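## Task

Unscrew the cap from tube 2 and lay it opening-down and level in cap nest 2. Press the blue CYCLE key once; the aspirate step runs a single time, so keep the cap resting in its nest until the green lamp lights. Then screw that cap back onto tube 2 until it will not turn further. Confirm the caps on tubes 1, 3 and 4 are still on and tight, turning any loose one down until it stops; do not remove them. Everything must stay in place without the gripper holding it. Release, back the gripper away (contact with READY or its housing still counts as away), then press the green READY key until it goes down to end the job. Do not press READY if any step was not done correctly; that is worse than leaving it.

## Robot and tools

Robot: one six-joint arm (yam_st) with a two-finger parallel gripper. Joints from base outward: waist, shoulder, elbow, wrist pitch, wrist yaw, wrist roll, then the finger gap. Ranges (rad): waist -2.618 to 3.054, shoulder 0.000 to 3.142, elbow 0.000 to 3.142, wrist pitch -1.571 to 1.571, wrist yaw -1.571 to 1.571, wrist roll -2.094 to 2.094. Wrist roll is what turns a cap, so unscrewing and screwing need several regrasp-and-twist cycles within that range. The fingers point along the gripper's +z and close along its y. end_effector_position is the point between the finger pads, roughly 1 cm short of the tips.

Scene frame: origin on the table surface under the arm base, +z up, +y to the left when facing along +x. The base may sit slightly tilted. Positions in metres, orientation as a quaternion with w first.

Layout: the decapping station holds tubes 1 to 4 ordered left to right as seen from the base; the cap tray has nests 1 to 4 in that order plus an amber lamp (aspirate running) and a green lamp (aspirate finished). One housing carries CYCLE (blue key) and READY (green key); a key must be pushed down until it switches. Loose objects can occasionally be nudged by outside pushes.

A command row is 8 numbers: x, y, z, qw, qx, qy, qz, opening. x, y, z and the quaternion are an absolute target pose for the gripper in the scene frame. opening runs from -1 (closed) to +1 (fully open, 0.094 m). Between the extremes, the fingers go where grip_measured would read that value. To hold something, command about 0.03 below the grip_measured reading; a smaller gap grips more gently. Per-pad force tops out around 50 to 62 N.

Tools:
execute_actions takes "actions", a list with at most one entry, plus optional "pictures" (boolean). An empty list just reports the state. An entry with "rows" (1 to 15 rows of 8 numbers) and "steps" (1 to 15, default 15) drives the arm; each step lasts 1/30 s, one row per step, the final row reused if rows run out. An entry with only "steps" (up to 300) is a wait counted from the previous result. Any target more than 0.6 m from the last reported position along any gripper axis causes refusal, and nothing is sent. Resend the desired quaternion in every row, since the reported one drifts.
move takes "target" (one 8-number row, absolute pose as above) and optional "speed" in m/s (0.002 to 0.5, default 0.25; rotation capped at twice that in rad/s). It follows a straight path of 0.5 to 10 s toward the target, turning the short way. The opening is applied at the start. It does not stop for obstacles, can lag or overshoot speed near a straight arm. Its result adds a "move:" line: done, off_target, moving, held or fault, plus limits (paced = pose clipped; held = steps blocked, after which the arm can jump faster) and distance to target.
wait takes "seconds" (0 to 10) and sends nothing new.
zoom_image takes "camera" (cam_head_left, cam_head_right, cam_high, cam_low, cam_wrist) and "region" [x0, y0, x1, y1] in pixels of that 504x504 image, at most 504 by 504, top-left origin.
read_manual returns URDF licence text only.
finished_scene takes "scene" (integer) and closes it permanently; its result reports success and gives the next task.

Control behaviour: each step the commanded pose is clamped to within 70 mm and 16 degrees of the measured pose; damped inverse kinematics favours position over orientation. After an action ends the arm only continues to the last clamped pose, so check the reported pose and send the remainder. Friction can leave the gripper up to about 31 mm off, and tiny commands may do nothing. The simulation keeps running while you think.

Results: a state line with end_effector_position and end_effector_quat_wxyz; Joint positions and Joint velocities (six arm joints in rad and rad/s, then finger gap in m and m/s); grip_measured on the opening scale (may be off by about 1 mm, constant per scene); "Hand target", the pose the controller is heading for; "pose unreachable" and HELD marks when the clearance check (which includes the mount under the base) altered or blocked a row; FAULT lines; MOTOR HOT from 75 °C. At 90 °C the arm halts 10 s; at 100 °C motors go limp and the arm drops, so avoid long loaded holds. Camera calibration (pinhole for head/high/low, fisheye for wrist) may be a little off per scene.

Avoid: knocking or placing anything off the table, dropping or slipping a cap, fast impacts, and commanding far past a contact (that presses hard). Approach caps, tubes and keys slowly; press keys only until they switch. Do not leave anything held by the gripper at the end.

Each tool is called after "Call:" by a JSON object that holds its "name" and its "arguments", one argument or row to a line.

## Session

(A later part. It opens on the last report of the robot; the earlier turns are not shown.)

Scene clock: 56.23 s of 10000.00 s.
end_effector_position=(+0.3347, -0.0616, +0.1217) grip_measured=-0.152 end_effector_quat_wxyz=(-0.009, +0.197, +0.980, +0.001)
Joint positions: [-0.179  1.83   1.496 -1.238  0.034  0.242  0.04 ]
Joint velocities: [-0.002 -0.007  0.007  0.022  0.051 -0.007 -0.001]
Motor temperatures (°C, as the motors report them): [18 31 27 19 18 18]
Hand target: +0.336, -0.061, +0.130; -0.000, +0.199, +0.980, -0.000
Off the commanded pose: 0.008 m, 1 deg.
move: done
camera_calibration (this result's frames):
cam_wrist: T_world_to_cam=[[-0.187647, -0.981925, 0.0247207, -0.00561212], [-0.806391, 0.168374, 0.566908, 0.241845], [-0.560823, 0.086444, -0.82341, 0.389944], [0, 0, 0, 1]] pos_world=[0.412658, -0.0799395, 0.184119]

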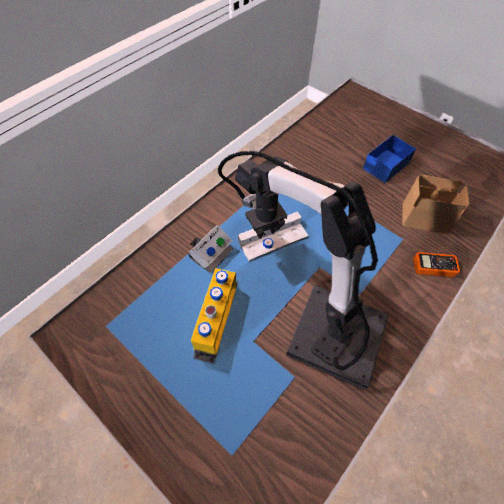

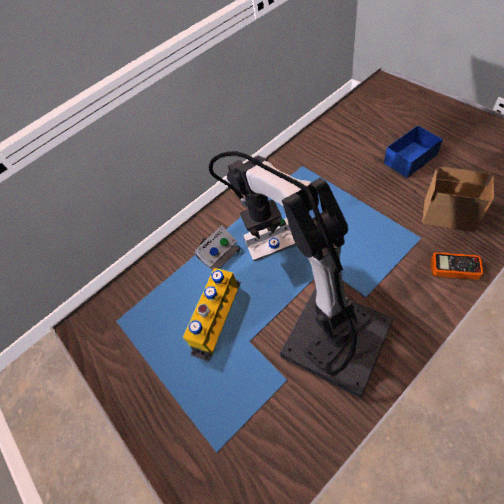

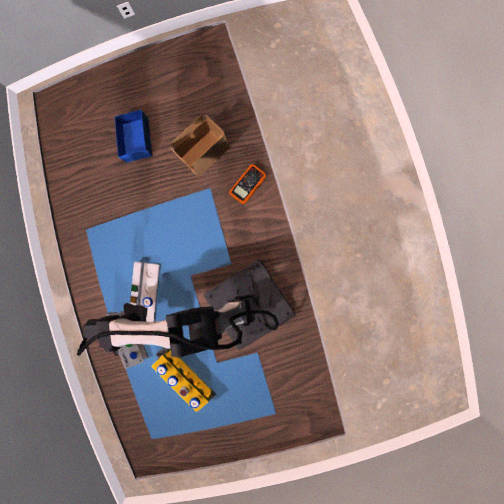

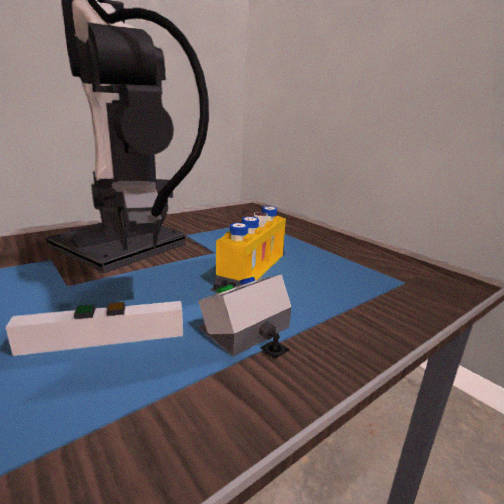

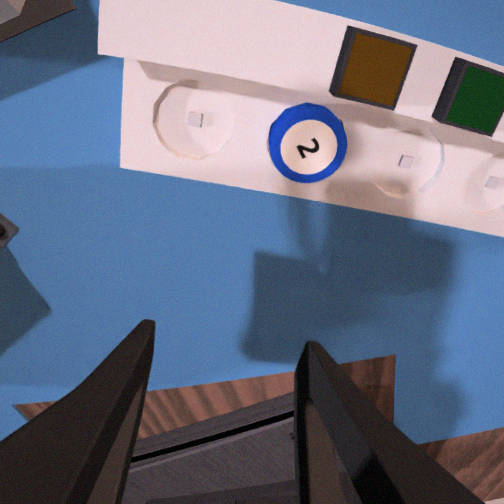

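Call:
{"name": "move", "arguments": {
  "target": [0.412,0.07,0.125,0.2163,-0.0341,0.9757,0.0076,-1],
  "speed": 0.25
}}

Scene clock: 61.33 s of 10000.00 s.
end_effector_position=(+0.4090, +0.0710, +0.1207) grip_measured=-0.990 end_effector_quat_wxyz=(+0.203, -0.030, +0.979, +0.009)
Joint positions: [ 0.196  1.762  1.307 -0.705  0.095  0.13   0.   ]
Joint velocities: [-0.002 -0.002  0.007  0.066  0.007 -0.022 -0.   ]
Motor temperatures (°C, as the motors report them): [18 32 27 19 18 18]
Hand target: +0.410, +0.071, +0.125; +0.215, -0.036, +0.976, +0.006
Off the commanded pose: 0.005 m, 2 deg.
move: done
camera_calibration (this result's frames):
cam_wrist: T_world_to_cam=[[0.239597, -0.965535, 0.10166, -0.0465628], [-0.95915, -0.219181, 0.178858, 0.416801], [-0.150412, -0.140361, -0.978609, 0.286328], [0, 0, 0, 1]] pos_world=[0.453999, 0.0865861, 0.210388]

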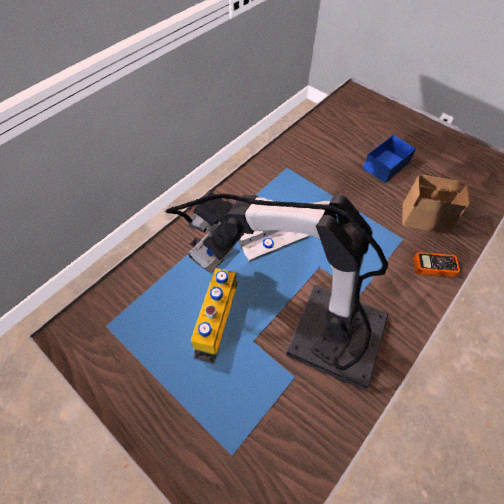

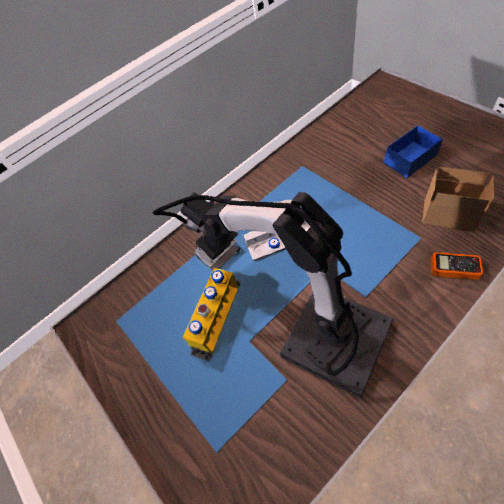

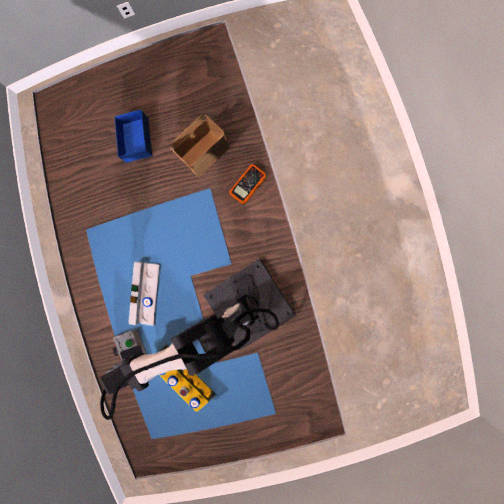

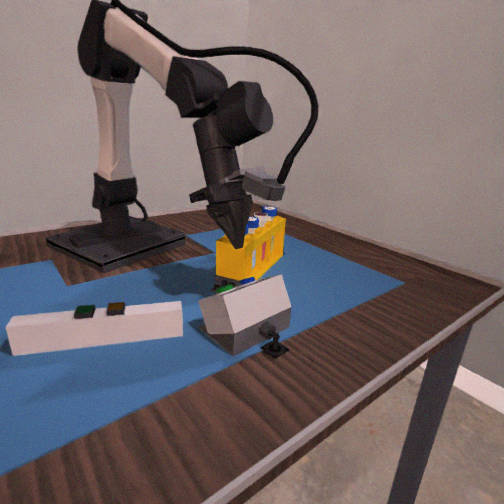

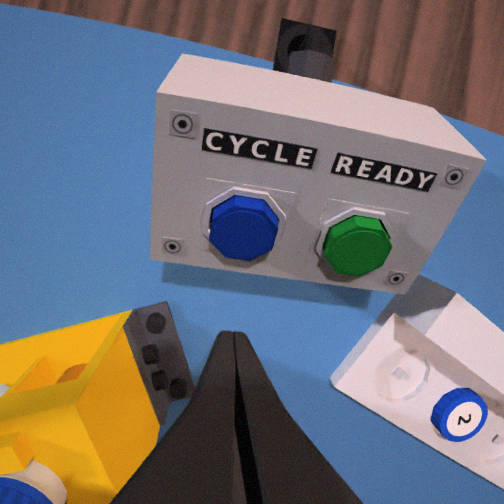

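Call:
{"name": "move", "arguments": {
  "target": [0.4445,0.072,0.054,0.2163,-0.0341,0.9757,0.0076,-1],
  "speed": 0.04
}}

Scene clock: 64.60 s of 10000.00 s.
end_effector_position=(+0.4361, +0.0744, +0.0717) grip_measured=-0.990 end_effector_quat_wxyz=(+0.213, -0.034, +0.976, +0.007)
Joint positions: [ 0.186  1.903  1.276 -0.514  0.095  0.111  0.   ]
Joint velocities: [-0.002  0.002  0.002  0.051 -0.095 -0.066  0.001]
Motor temperatures (°C, as the motors report them): [18 32 27 19 18 18]
Hand target: +0.442, +0.072, +0.054; +0.215, -0.034, +0.976, +0.007
Off the commanded pose: 0.020 m, 0 deg.
move: off_target
camera_calibration (this result's frames):
cam_wrist: T_world_to_cam=[[0.243422, -0.963634, 0.110247, -0.0472575], [-0.961173, -0.224432, 0.160553, 0.454871], [-0.129971, -0.145048, -0.980851, 0.234529], [0, 0, 0, 1]] pos_world=[0.479195, 0.0905666, 0.162218]

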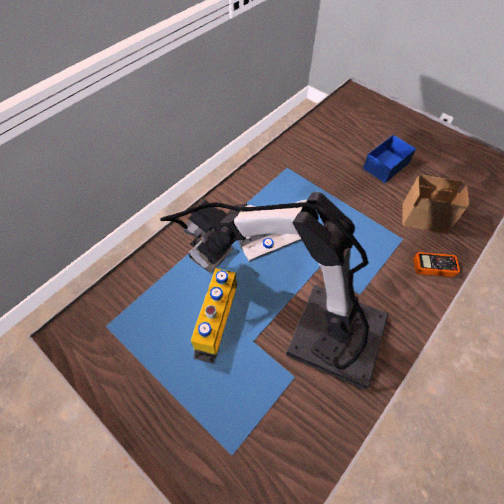

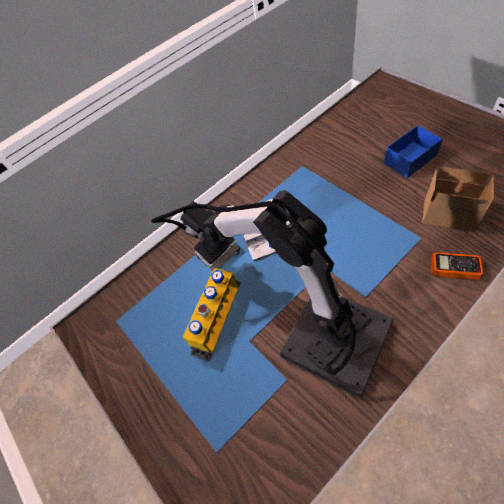

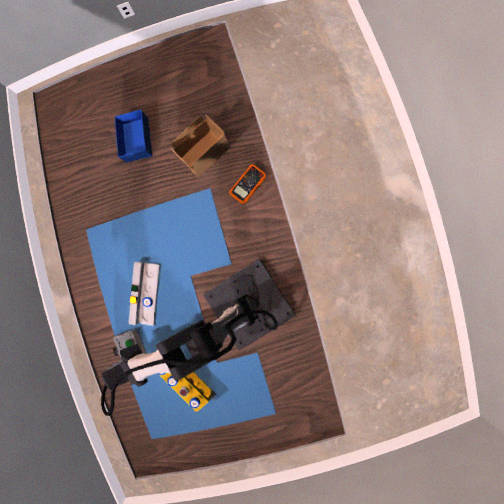

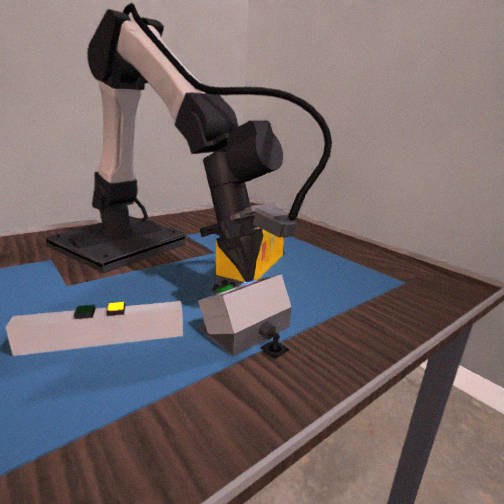

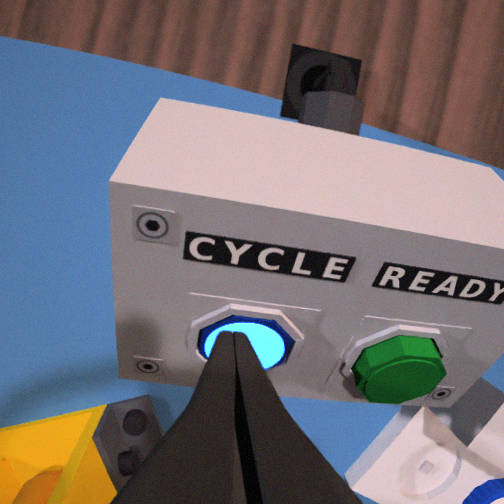

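Call:
{"name": "move", "arguments": {
  "target": [0.40,0.075,0.16,0.1,-0.0341,0.99,0.0076,-1],
  "speed": 0.2
}}

Call:
{"name": "move", "arguments": {
  "target": [0.334,0.1245,0.155,0,-0.8572,0.515,0,0.05],
  "speed": 0.5
}}

Call:
{"name": "move", "arguments": {
  "target": [0.334,0.1245,0.108,0,-0.8572,0.515,0,0.05],
  "speed": 0.08
}}

Scene clock: 67.27 s of 10000.00 s.
end_effector_position=(+0.4013, +0.0705, +0.1585) grip_measured=-0.990 end_effector_quat_wxyz=(+0.102, -0.034, +0.994, +0.003)
Joint positions: [ 0.192  1.897  1.69  -1.159  0.07   0.136  0.   ]
Joint velocities: [-0.017 -0.012 -0.007  0.007  0.037 -0.037 -0.   ]
Motor temperatures (°C, as the motors report them): [18 32 27 20 18 18]
Hand target: +0.402, +0.075, +0.160; +0.100, -0.034, +0.994, +0.007
Off the commanded pose: 0.005 m, 1 deg.
move: done
camera_calibration (this result's frames):
cam_wrist: T_world_to_cam=[[0.263279, -0.962241, 0.0691133, -0.0537091], [-0.900885, -0.219599, 0.374411, 0.348194], [-0.345096, -0.160838, -0.924684, 0.393115], [0, 0, 0, 1]] pos_world=[0.463486, 0.0880098, 0.236852]

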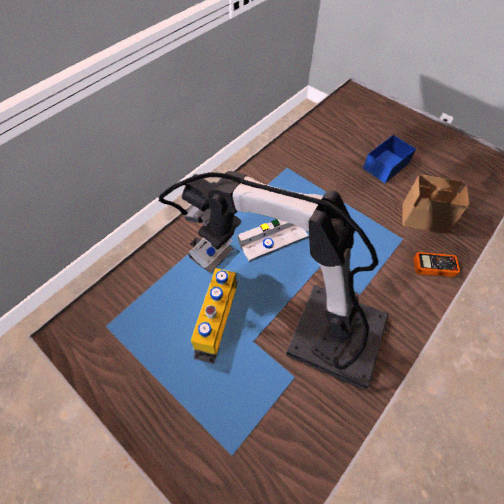

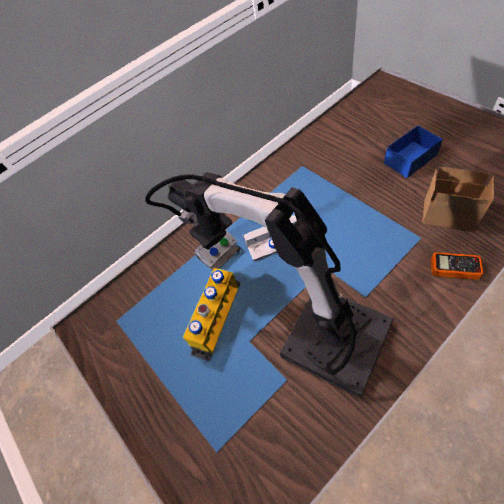

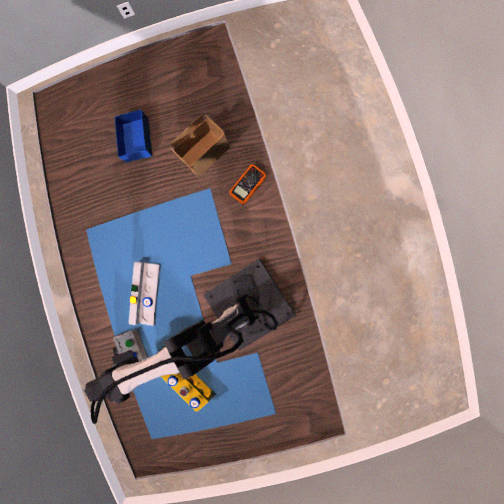

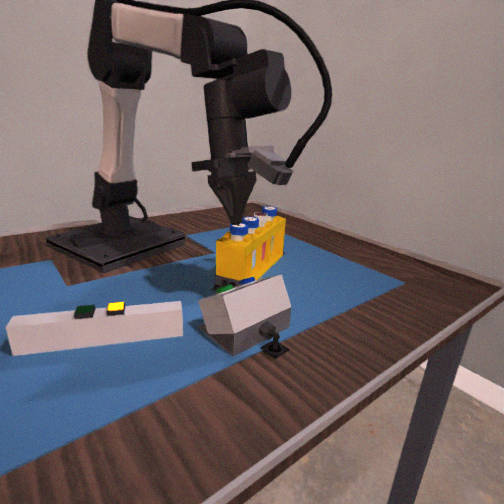

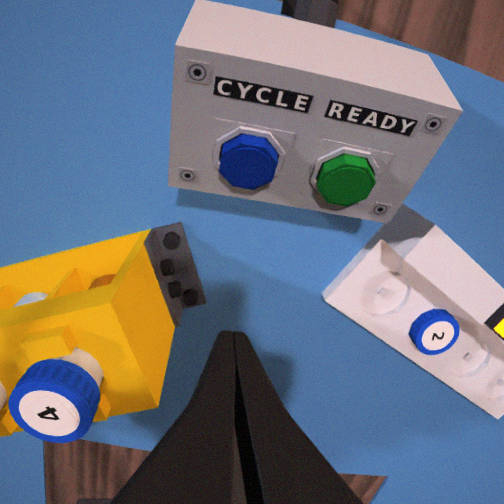

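Scene clock: 69.97 s of 10000.00 s.
end_effector_position=(+0.3345, +0.1233, +0.1536) grip_measured=+0.048 end_effector_quat_wxyz=(-0.003, +0.852, -0.524, -0.000)
Joint positions: [ 0.361  1.897  1.681 -1.355  0.037 -1.654  0.049]
Joint velocities: [ 0.027 -0.027  0.007 -0.022  0.022 -0.022  0.   ]
Motor temperatures (°C, as the motors report them): [18 32 27 20 18 18]
Hand target: +0.333, +0.124, +0.156; +0.001, +0.857, -0.516, +0.000
Off the commanded pose: 0.002 m, 1 deg.
move: done
camera_calibration (this result's frames):
cam_wrist: T_world_to_cam=[[0.779736, 0.625296, 0.031887, -0.347744], [0.508821, -0.662525, 0.549692, -0.142374], [0.364846, -0.41239, -0.834759, 0.153728], [0, 0, 0, 1]] pos_world=[0.287505, 0.186512, 0.217676]

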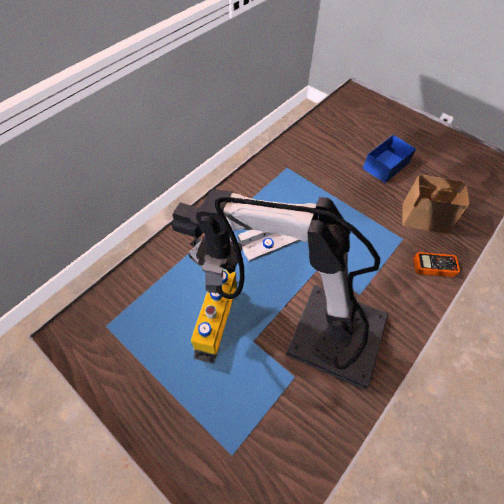

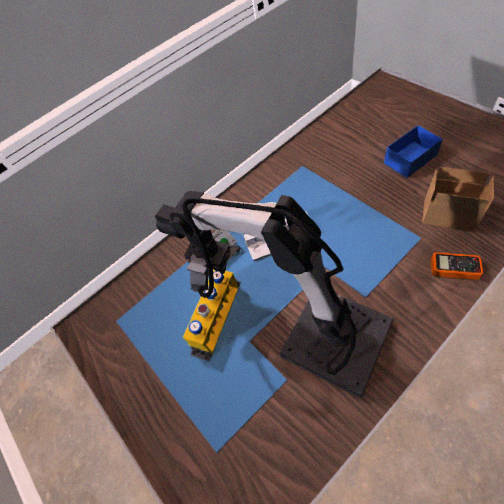

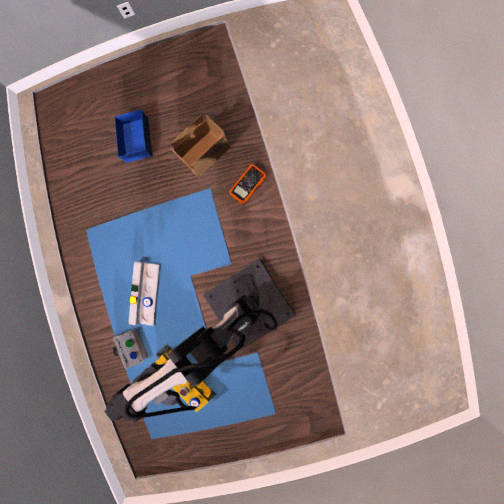

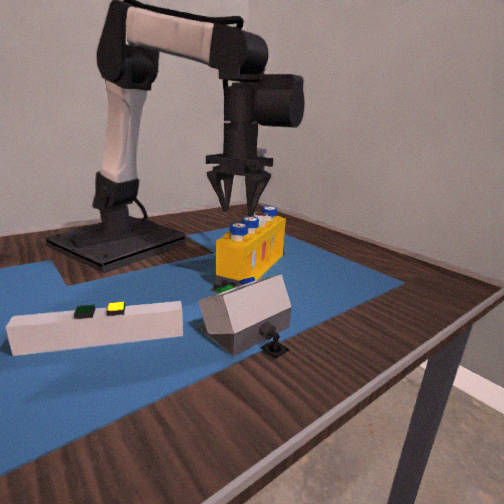

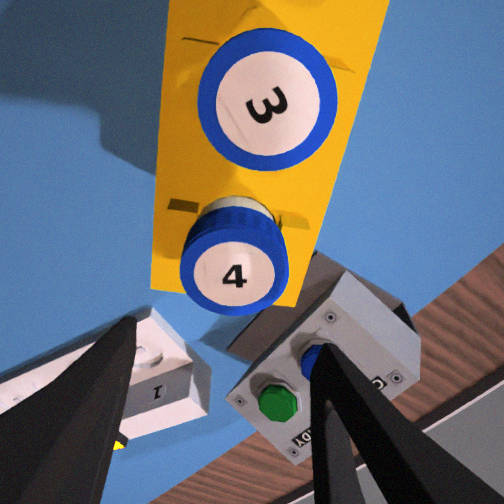

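Scene clock: 71.07 s of 10000.00 s.
end_effector_position=(+0.3333, +0.1245, +0.1150) grip_measured=+0.048 end_effector_quat_wxyz=(-0.005, +0.854, -0.520, +0.001)
Joint positions: [ 0.361  1.897  1.528 -1.196  0.037 -1.664  0.049]
Joint velocities: [-0.007  0.007  0.017  0.022 -0.037 -0.051 -0.001]
Motor temperatures (°C, as the motors report them): [18 32 27 19 18 18]
Hand target: +0.333, +0.124, +0.108; +0.000, +0.857, -0.515, -0.000
Off the commanded pose: 0.007 m, 1 deg.
move: done
camera_calibration (this result's frames):
cam_wrist: T_world_to_cam=[[0.773705, 0.632486, 0.036639, -0.345763], [0.512432, -0.658757, 0.550866, -0.121588], [0.372551, -0.407432, -0.833789, 0.119171], [0, 0, 0, 1]] pos_world=[0.285427, 0.187147, 0.179011]

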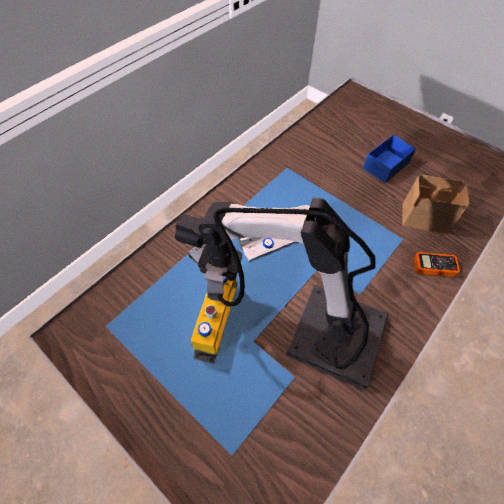

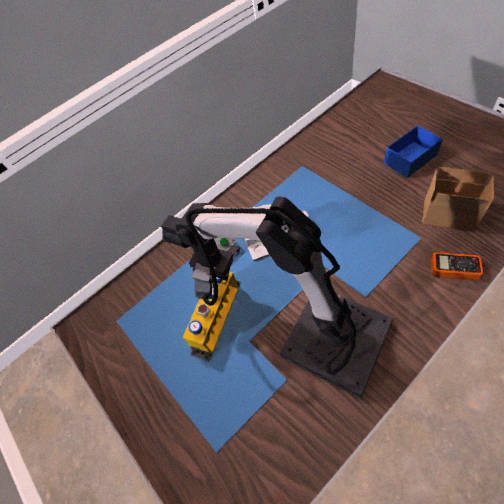

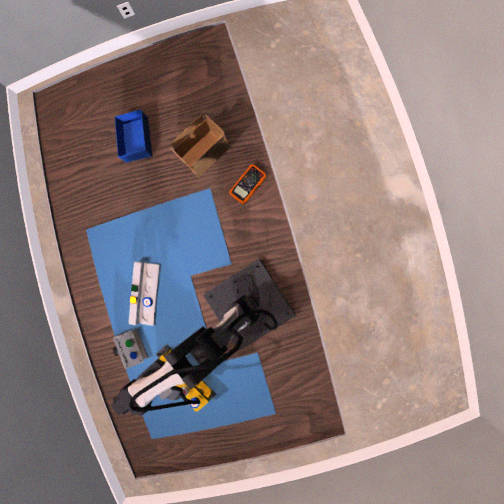

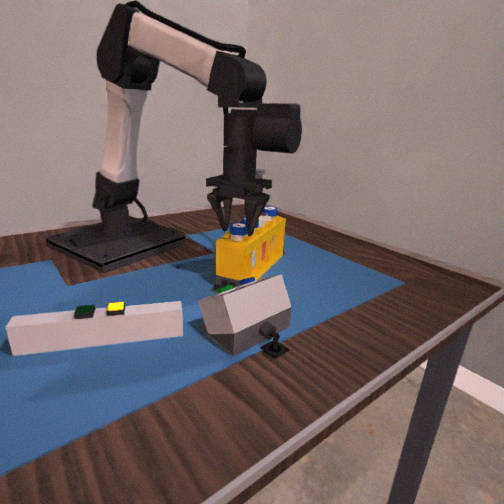

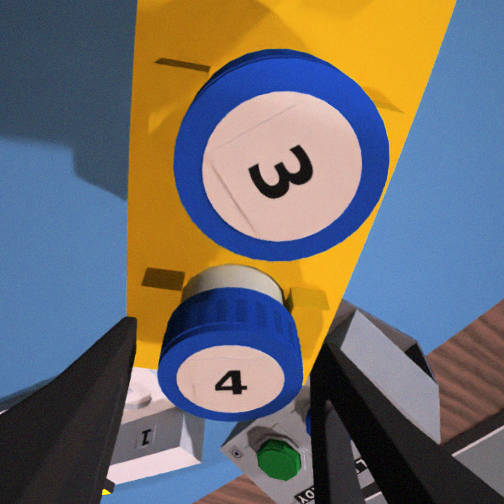

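Call:
{"name": "execute_actions", "arguments": {
  "actions": [
    {"rows":[[0.331,0.1295,0.108,0,-0.8572,0.515,0,0.0]],"steps":10}
  ],
  "pictures": false
}}

Call:
{"name": "execute_actions", "arguments": {
  "actions": [
    {"rows":[[0.332,0.128,0.110,0,-0.8572,0.515,0,-0.345]],"steps":8}
  ],
  "pictures": false
}}

Call:
{"name": "execute_actions", "arguments": {
  "actions": [
    {"rows":[[0.332,0.128,0.110,0,-0.7547,0.6561,0,-0.345]],"steps":15}
  ],
  "pictures": false
}}

Call:
{"name": "execute_actions", "arguments": {
  "actions": [
    {"rows":[[0.332,0.128,0.110,0,-0.7547,0.6561,0,-0.345]],"steps":8}
  ],
  "pictures": false
}}

Scene clock: 72.83 s of 10000.00 s.
end_effector_position=(+0.3326, +0.1277, +0.1151) grip_measured=+0.002 end_effector_quat_wxyz=(-0.006, +0.857, -0.516, +0.002)
Joint positions: [ 0.37   1.897  1.528 -1.194  0.037 -1.664  0.047]
Joint velocities: [-0.007  0.007 -0.002 -0.022  0.066  0.007  0.   ]
Motor temperatures (°C, as the motors report them): [18 32 27 19 18 18]
Hand target: +0.331, +0.129, +0.108; +0.000, +0.857, -0.515, +0.000
Off the commanded pose: 0.008 m, 1 deg.
Steps of this call (steps 1 to 43: nothing new was sent; steps 44 to 53: all 10 steps of this action). Readings (end_effector_position):
44: (+0.3336, +0.1249, +0.1150)
45: (+0.3334, +0.1252, +0.1150)
47: (+0.3329, +0.1266, +0.1151)
51: (+0.3326, +0.1277, +0.1151)
53: the state above

Scene clock: 73.10 s of 10000.00 s.
end_effector_position=(+0.3322, +0.1274, +0.1151) grip_measured=-0.306 end_effector_quat_wxyz=(-0.005, +0.857, -0.516, +0.002)
Joint positions: [ 0.37   1.897  1.528 -1.196  0.037 -1.664  0.033]
Joint velocities: [ 0.002 -0.012 -0.002  0.081 -0.051  0.007  0.   ]
Motor temperatures (°C, as the motors report them): [18 32 27 19 18 18]
Hand target: +0.332, +0.128, +0.110; -0.000, +0.857, -0.515, -0.000
Off the commanded pose: 0.005 m, 1 deg.
Steps of this call (steps 1 to 8: all 8 steps of this action). Readings (end_effector_position):
1: (+0.3326, +0.1277, +0.1151)
2: (+0.3322, +0.1274, +0.1151)
4: (+0.3322, +0.1274, +0.1151)
8: the state above

Scene clock: 73.60 s of 10000.00 s.
end_effector_position=(+0.3321, +0.1272, +0.1151) grip_measured=-0.306 end_effector_quat_wxyz=(-0.004, +0.787, -0.617, +0.001)
Joint positions: [ 0.37   1.897  1.528 -1.197  0.039 -1.418  0.033]
Joint velocities: [ 0.002  0.002 -0.002  0.022 -0.007  0.022  0.001]
Motor temperatures (°C, as the motors report them): [18 32 27 19 18 18]
Hand target: +0.332, +0.128, +0.110; -0.000, +0.756, -0.655, -0.001
Off the commanded pose: 0.005 m, 6 deg.
Steps of this call (steps 1 to 15: all 15 steps of this action). Readings (end_effector_position):
1: (+0.3322, +0.1274, +0.1151)
2: (+0.3322, +0.1274, +0.1151)
4: (+0.3321, +0.1274, +0.1151)
8: (+0.3321, +0.1272, +0.1151)
15: the state above

Scene clock: 73.87 s of 10000.00 s.
end_effector_position=(+0.3321, +0.1272, +0.1151) grip_measured=-0.306 end_effector_quat_wxyz=(-0.004, +0.787, -0.617, +0.001)
Joint positions: [ 0.37   1.897  1.528 -1.197  0.039 -1.418  0.033]
Joint velocities: [-0.012  0.002 -0.007  0.007  0.022 -0.022 -0.   ]
Motor temperatures (°C, as the motors report them): [18 32 27 19 18 18]
Hand target: +0.332, +0.128, +0.110; -0.000, +0.756, -0.655, -0.001
Off the commanded pose: 0.005 m, 6 deg.
Steps of this call (steps 1 to 8: all 8 steps of this action). Readings (end_effector_position):
1: (+0.3321, +0.1272, +0.1151)
2: (+0.3321, +0.1272, +0.1151)
4: (+0.3321, +0.1272, +0.1151)
8: the state above

Call:
{"name": "execute_actions", "arguments": {
  "actions": [
    {"rows":[[0.332,0.128,0.112,0,-0.787,0.617,0,0.15],[0.332,0.128,0.112,0,-0.787,0.617,0,0.15],[0.332,0.128,0.112,0,-0.787,0.617,0,0.15],[0.332,0.128,0.112,0,-0.8572,0.515,0,0.15]],"steps":12}
  ],
  "pictures": false
}}

Call:
{"name": "move", "arguments": {
  "target": [0.3065,0.1755,0.112,0,-0.8572,0.515,0,0.15],
  "speed": 0.08
}}

Scene clock: 75.37 s of 10000.00 s.
end_effector_position=(+0.3321, +0.1271, +0.1151) grip_measured=+0.148 end_effector_quat_wxyz=(-0.004, +0.844, -0.536, +0.002)
Joint positions: [ 0.37   1.897  1.528 -1.197  0.04  -1.616  0.054]
Joint velocities: [ 0.007  0.002 -0.007  0.007 -0.007 -0.286 -0.001]
Motor temperatures (°C, as the motors report them): [18 32 27 19 18 18]
Hand target: +0.332, +0.128, +0.112; -0.000, +0.857, -0.515, +0.000
Off the commanded pose: 0.003 m, 3 deg.
Steps of this call (steps 1 to 33: nothing new was sent; steps 34 to 45: all 12 steps of this action). Readings (end_effector_position):
34: (+0.3320, +0.1273, +0.1151)
35: (+0.3320, +0.1273, +0.1151)
37: (+0.3321, +0.1273, +0.1151)
41: (+0.3321, +0.1271, +0.1151)
45: the state above

Scene clock: 76.73 s of 10000.00 s.
end_effector_position=(+0.3087, +0.1754, +0.1173) grip_measured=+0.148 end_effector_quat_wxyz=(-0.006, +0.860, -0.511, +0.004)
Joint positions: [ 0.521  1.897  1.528 -1.197  0.04  -1.525  0.054]
Joint velocities: [ 0.017 -0.007  0.002  0.037 -0.066  0.11  -0.001]
Motor temperatures (°C, as the motors report them): [18 32 27 19 18 18]
Hand target: +0.306, +0.175, +0.112; +0.001, +0.857, -0.515, +0.000
Off the commanded pose: 0.006 m, 1 deg.
move: done
camera_calibration (this result's frames):
cam_wrist: T_world_to_cam=[[0.759869, 0.648762, 0.0413297, -0.358147], [0.523014, -0.647868, 0.553826, -0.0822302], [0.386077, -0.399219, -0.831606, 0.145105], [0, 0, 0, 1]] pos_world=[0.25913, 0.237006, 0.181013]

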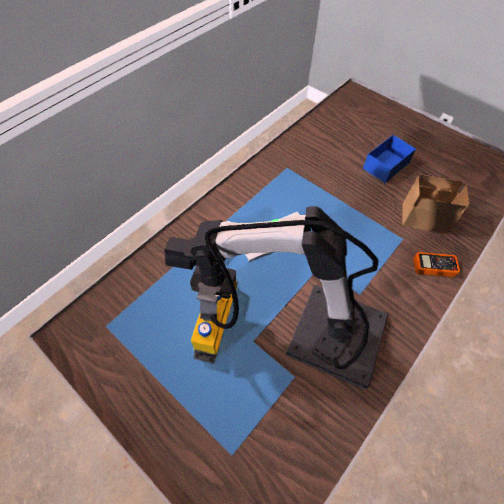

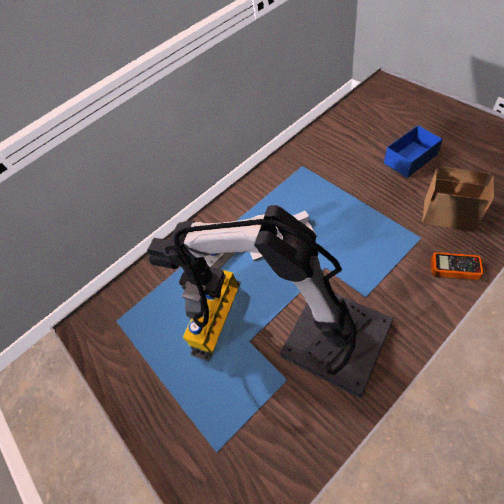

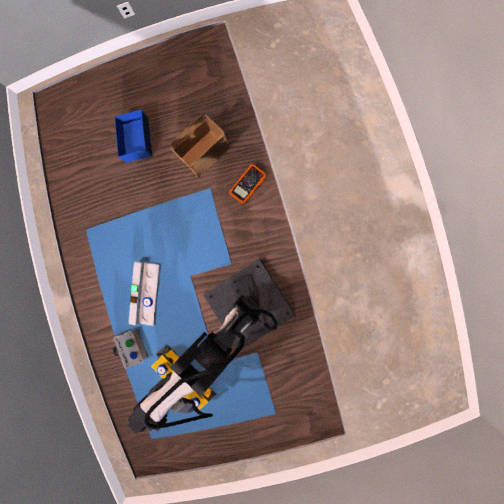

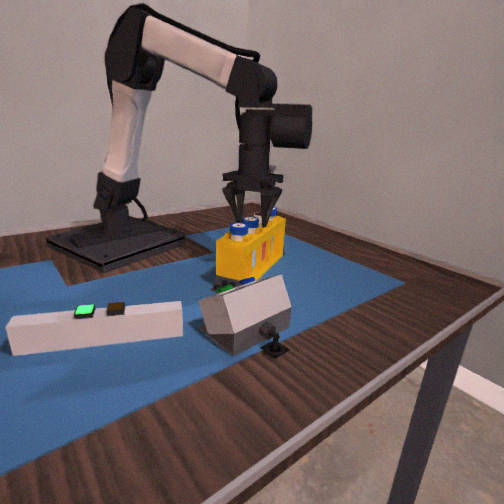

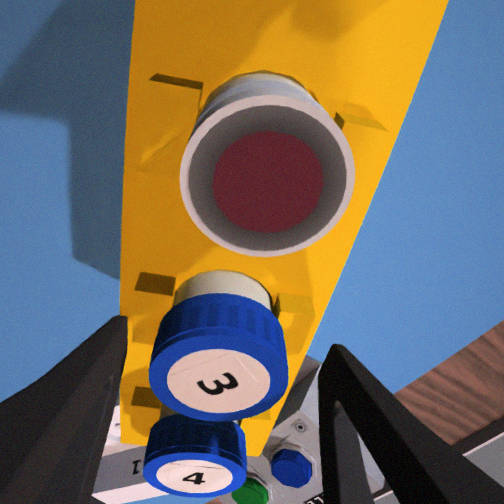

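Green on. Lower a bit, grip, test.

Call:
{"name": "execute_actions", "arguments": {
  "actions": [
    {"rows":[[0.305,0.174,0.107,0,-0.8572,0.515,0,-0.1]],"steps":10}
  ],
  "pictures": false
}}

Call:
{"name": "execute_actions", "arguments": {
  "actions": [
    {"rows":[[0.307,0.174,0.110,0,-0.8572,0.515,0,-0.345]],"steps":7}
  ],
  "pictures": false
}}

Call:
{"name": "execute_actions", "arguments": {
  "actions": [
    {"rows":[[0.307,0.174,0.110,0,-0.7547,0.6561,0,-0.345]],"steps":15}
  ],
  "pictures": false
}}

Call:
{"name": "execute_actions", "arguments": {
  "actions": [
    {"rows":[[0.307,0.174,0.110,0,-0.7547,0.6561,0,-0.345]],"steps":6}
  ],
  "pictures": false
}}

Scene clock: 78.60 s of 10000.00 s.
end_effector_position=(+0.3051, +0.1735, +0.1114) grip_measured=-0.098 end_effector_quat_wxyz=(-0.000, +0.859, -0.512, +0.000)
Joint positions: [ 0.521  1.897  1.504 -1.187  0.04  -1.52   0.042]
Joint velocities: [-0.012  0.007 -0.007 -0.007  0.007 -0.081  0.001]
Motor temperatures (°C, as the motors report them): [18 32 27 19 18 18]
Hand target: +0.305, +0.174, +0.107; +0.000, +0.857, -0.515, -0.000
Off the commanded pose: 0.004 m, 0 deg.
Steps of this call (steps 1 to 46: nothing new was sent; steps 47 to 56: all 10 steps of this action). Readings (end_effector_position):
47: (+0.3084, +0.1753, +0.1163)
48: (+0.3078, +0.1750, +0.1151)
50: (+0.3056, +0.1738, +0.1123)
54: (+0.3048, +0.1733, +0.1114)
56: the state above

Scene clock: 78.83 s of 10000.00 s.
end_effector_position=(+0.3067, +0.1744, +0.1115) grip_measured=-0.307 end_effector_quat_wxyz=(-0.004, +0.859, -0.513, +0.002)
Joint positions: [ 0.521  1.897  1.504 -1.18   0.04  -1.52   0.033]
Joint velocities: [ 0.002 -0.022  0.012  0.051  0.007 -0.066 -0.   ]
Motor temperatures (°C, as the motors report them): [18 32 27 19 18 18]
Hand target: +0.307, +0.174, +0.110; -0.000, +0.857, -0.515, +0.000
Off the commanded pose: 0.002 m, 1 deg.
Steps of this call (steps 1 to 7: all 7 steps of this action). Readings (end_effector_position):
1: (+0.3052, +0.1736, +0.1114)
2: (+0.3066, +0.1744, +0.1115)
4: (+0.3067, +0.1744, +0.1115)
7: the state above

Scene clock: 79.33 s of 10000.00 s.
end_effector_position=(+0.3068, +0.1743, +0.1115) grip_measured=-0.307 end_effector_quat_wxyz=(-0.004, +0.790, -0.613, +0.002)
Joint positions: [ 0.521  1.897  1.504 -1.18   0.041 -1.276  0.033]
Joint velocities: [-0.012 -0.002 -0.002 -0.022 -0.051 -0.037 -0.001]
Motor temperatures (°C, as the motors report them): [18 32 27 19 18 18]
Hand target: +0.307, +0.174, +0.110; -0.001, +0.756, -0.655, -0.001
Off the commanded pose: 0.002 m, 6 deg.
Steps of this call (steps 1 to 15: all 15 steps of this action). Readings (end_effector_position):
1: (+0.3067, +0.1744, +0.1115)
2: (+0.3067, +0.1744, +0.1115)
4: (+0.3067, +0.1744, +0.1115)
8: (+0.3067, +0.1743, +0.1115)
15: the state above

Scene clock: 79.53 s of 10000.00 s.
end_effector_position=(+0.3068, +0.1743, +0.1115) grip_measured=-0.307 end_effector_quat_wxyz=(-0.004, +0.790, -0.613, +0.002)
Joint positions: [ 0.521  1.897  1.504 -1.18   0.041 -1.276  0.033]
Joint velocities: [-0.007 -0.007  0.007  0.007  0.081 -0.037 -0.   ]
Motor temperatures (°C, as the motors report them): [18 32 27 19 18 18]
Hand target: +0.307, +0.174, +0.110; -0.001, +0.756, -0.654, -0.001
Off the commanded pose: 0.002 m, 6 deg.
Steps of this call (steps 1 to 6: all 6 steps of this action). Readings (end_effector_position):
1: (+0.3068, +0.1743, +0.1115)
2: (+0.3068, +0.1743, +0.1115)
4: (+0.3068, +0.1743, +0.1115)
6: the state above

Tight. Slide on to cap 1.

Call:
{"name": "execute_actions", "arguments": {
  "actions": [
    {"rows":[[0.307,0.174,0.114,0,-0.79,0.613,0,0.15],[0.307,0.174,0.114,0,-0.79,0.613,0,0.15],[0.307,0.174,0.114,0,-0.79,0.613,0,0.15],[0.307,0.174,0.114,0,-0.8572,0.515,0,0.15]],"steps":12}
  ],
  "pictures": false
}}

Call:
{"name": "move", "arguments": {
  "target": [0.257,0.2675,0.113,0,-0.8572,0.515,0,0.15],
  "speed": 0.08
}}

Scene clock: 80.73 s of 10000.00 s.
end_effector_position=(+0.3055, +0.1735, +0.1114) grip_measured=+0.148 end_effector_quat_wxyz=(-0.001, +0.846, -0.534, +0.002)
Joint positions: [ 0.521  1.897  1.504 -1.186  0.041 -1.469  0.054]
Joint velocities: [-0.017 -0.012 -0.022 -0.007 -0.037 -0.227  0.001]
Motor temperatures (°C, as the motors report them): [18 32 27 19 18 18]
Hand target: +0.307, +0.174, +0.114; -0.000, +0.857, -0.515, +0.001
Off the commanded pose: 0.003 m, 3 deg.
Steps of this call (steps 1 to 24: nothing new was sent; steps 25 to 36: all 12 steps of this action). Readings (end_effector_position):
25: (+0.3068, +0.1743, +0.1115)
26: (+0.3065, +0.1741, +0.1115)
28: (+0.3061, +0.1739, +0.1114)
32: (+0.3058, +0.1736, +0.1114)
36: the state above

Scene clock: 82.80 s of 10000.00 s.
end_effector_position=(+0.2562, +0.2648, +0.1131) grip_measured=+0.148 end_effector_quat_wxyz=(-0.003, +0.860, -0.511, +0.004)
Joint positions: [ 0.804  1.972  1.598 -1.209  0.041 -1.24   0.054]
Joint velocities: [-0.032 -0.012 -0.002 -0.022  0.022 -0.007  0.   ]
Motor temperatures (°C, as the motors report them): [18 32 28 19 18 18]
Hand target: +0.256, +0.267, +0.113; +0.001, +0.857, -0.515, +0.001
Off the commanded pose: 0.003 m, 1 deg.
move: done
camera_calibration (this result's frames):
cam_wrist: T_world_to_cam=[[0.760695, 0.648125, 0.0357405, -0.375443], [0.523745, -0.645374, 0.556043, 0.00432091], [0.383452, -0.40426, -0.830385, 0.199411], [0, 0, 0, 1]] pos_world=[0.206869, 0.326736, 0.176604]

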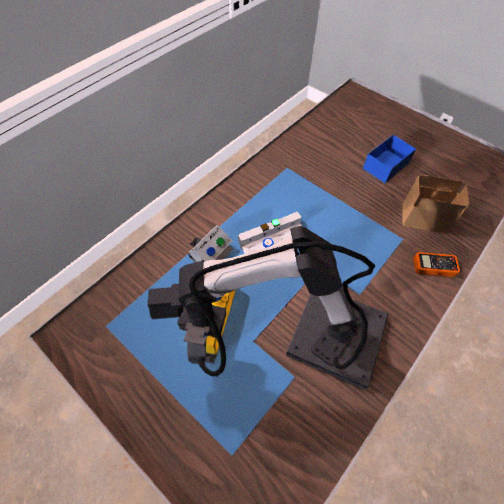

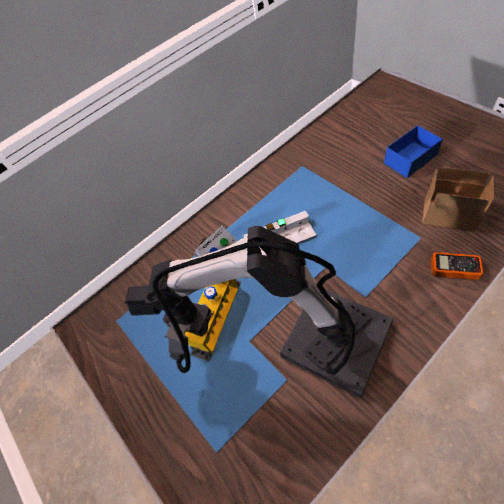

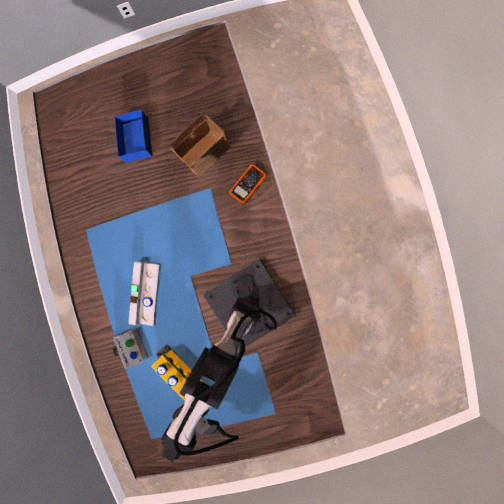

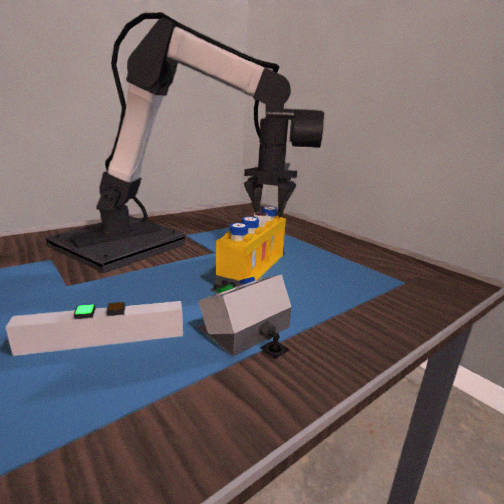

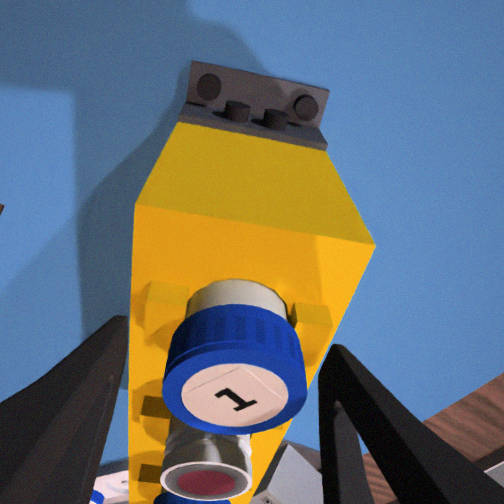

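Call:
{"name": "execute_actions", "arguments": {
  "actions": [
    {"rows":[[0.2575,0.2665,0.111,0,-0.8572,0.515,0,-0.2],[0.2575,0.2665,0.111,0,-0.8572,0.515,0,-0.2],[0.2575,0.2665,0.111,0,-0.8572,0.515,0,-0.2],[0.2575,0.2665,0.111,0,-0.8572,0.515,0,-0.2],[0.2575,0.2665,0.111,0,-0.8572,0.515,0,-0.345]],"steps":10}
  ],
  "pictures": false
}}

Call:
{"name": "execute_actions", "arguments": {
  "actions": [
    {"rows":[[0.2575,0.2665,0.111,0,-0.7547,0.6561,0,-0.345]],"steps":15}
  ],
  "pictures": false
}}

Call:
{"name": "execute_actions", "arguments": {
  "actions": [
    {"rows":[[0.2575,0.2665,0.111,0,-0.7547,0.6561,0,-0.345]],"steps":6}
  ],
  "pictures": false
}}

Scene clock: 85.00 s of 10000.00 s.
end_effector_position=(+0.2575, +0.2656, +0.1128) grip_measured=-0.306 end_effector_quat_wxyz=(-0.005, +0.859, -0.512, +0.006)
Joint positions: [ 0.804  1.973  1.598 -1.204  0.044 -1.237  0.033]
Joint velocities: [ 0.002  0.022 -0.002  0.022 -0.066 -0.007 -0.   ]
Motor temperatures (°C, as the motors report them): [18 32 28 19 18 18]
Hand target: +0.257, +0.266, +0.111; -0.000, +0.857, -0.515, +0.000
Off the commanded pose: 0.002 m, 1 deg.
Steps of this call (steps 1 to 56: nothing new was sent; steps 57 to 66: all 10 steps of this action). Readings (end_effector_position):
57: (+0.2560, +0.2645, +0.1131)
58: (+0.2560, +0.2645, +0.1131)
60: (+0.2561, +0.2646, +0.1131)
64: (+0.2575, +0.2656, +0.1128)
66: the state above

Scene clock: 85.50 s of 10000.00 s.
end_effector_position=(+0.2575, +0.2656, +0.1128) grip_measured=-0.306 end_effector_quat_wxyz=(-0.006, +0.789, -0.615, +0.005)
Joint positions: [ 0.804  1.973  1.598 -1.204  0.044 -0.99   0.033]
Joint velocities: [-0.022  0.027 -0.002 -0.007 -0.037 -0.051  0.   ]
Motor temperatures (°C, as the motors report them): [18 32 28 19 18 18]
Hand target: +0.257, +0.266, +0.111; -0.001, +0.756, -0.655, -0.000
Off the commanded pose: 0.002 m, 6 deg.
Steps of this call (steps 1 to 15: all 15 steps of this action). Readings (end_effector_position):
1: (+0.2575, +0.2656, +0.1128)
2: (+0.2575, +0.2656, +0.1128)
4: (+0.2575, +0.2656, +0.1128)
8: (+0.2575, +0.2656, +0.1128)
15: the state above

Scene clock: 85.70 s of 10000.00 s.
end_effector_position=(+0.2576, +0.2655, +0.1128) grip_measured=-0.306 end_effector_quat_wxyz=(-0.006, +0.789, -0.615, +0.005)
Joint positions: [ 0.804  1.973  1.598 -1.204  0.044 -0.99   0.033]
Joint velocities: [-0.032 -0.002  0.007  0.022 -0.007 -0.022  0.001]
Motor temperatures (°C, as the motors report them): [18 32 28 19 18 18]
Hand target: +0.258, +0.266, +0.111; -0.001, +0.756, -0.655, -0.000
Off the commanded pose: 0.002 m, 6 deg.
Steps of this call (steps 1 to 6: all 6 steps of this action). Readings (end_effector_position):
1: (+0.2576, +0.2655, +0.1128)
2: (+0.2576, +0.2655, +0.1128)
4: (+0.2576, +0.2655, +0.1128)
6: the state above


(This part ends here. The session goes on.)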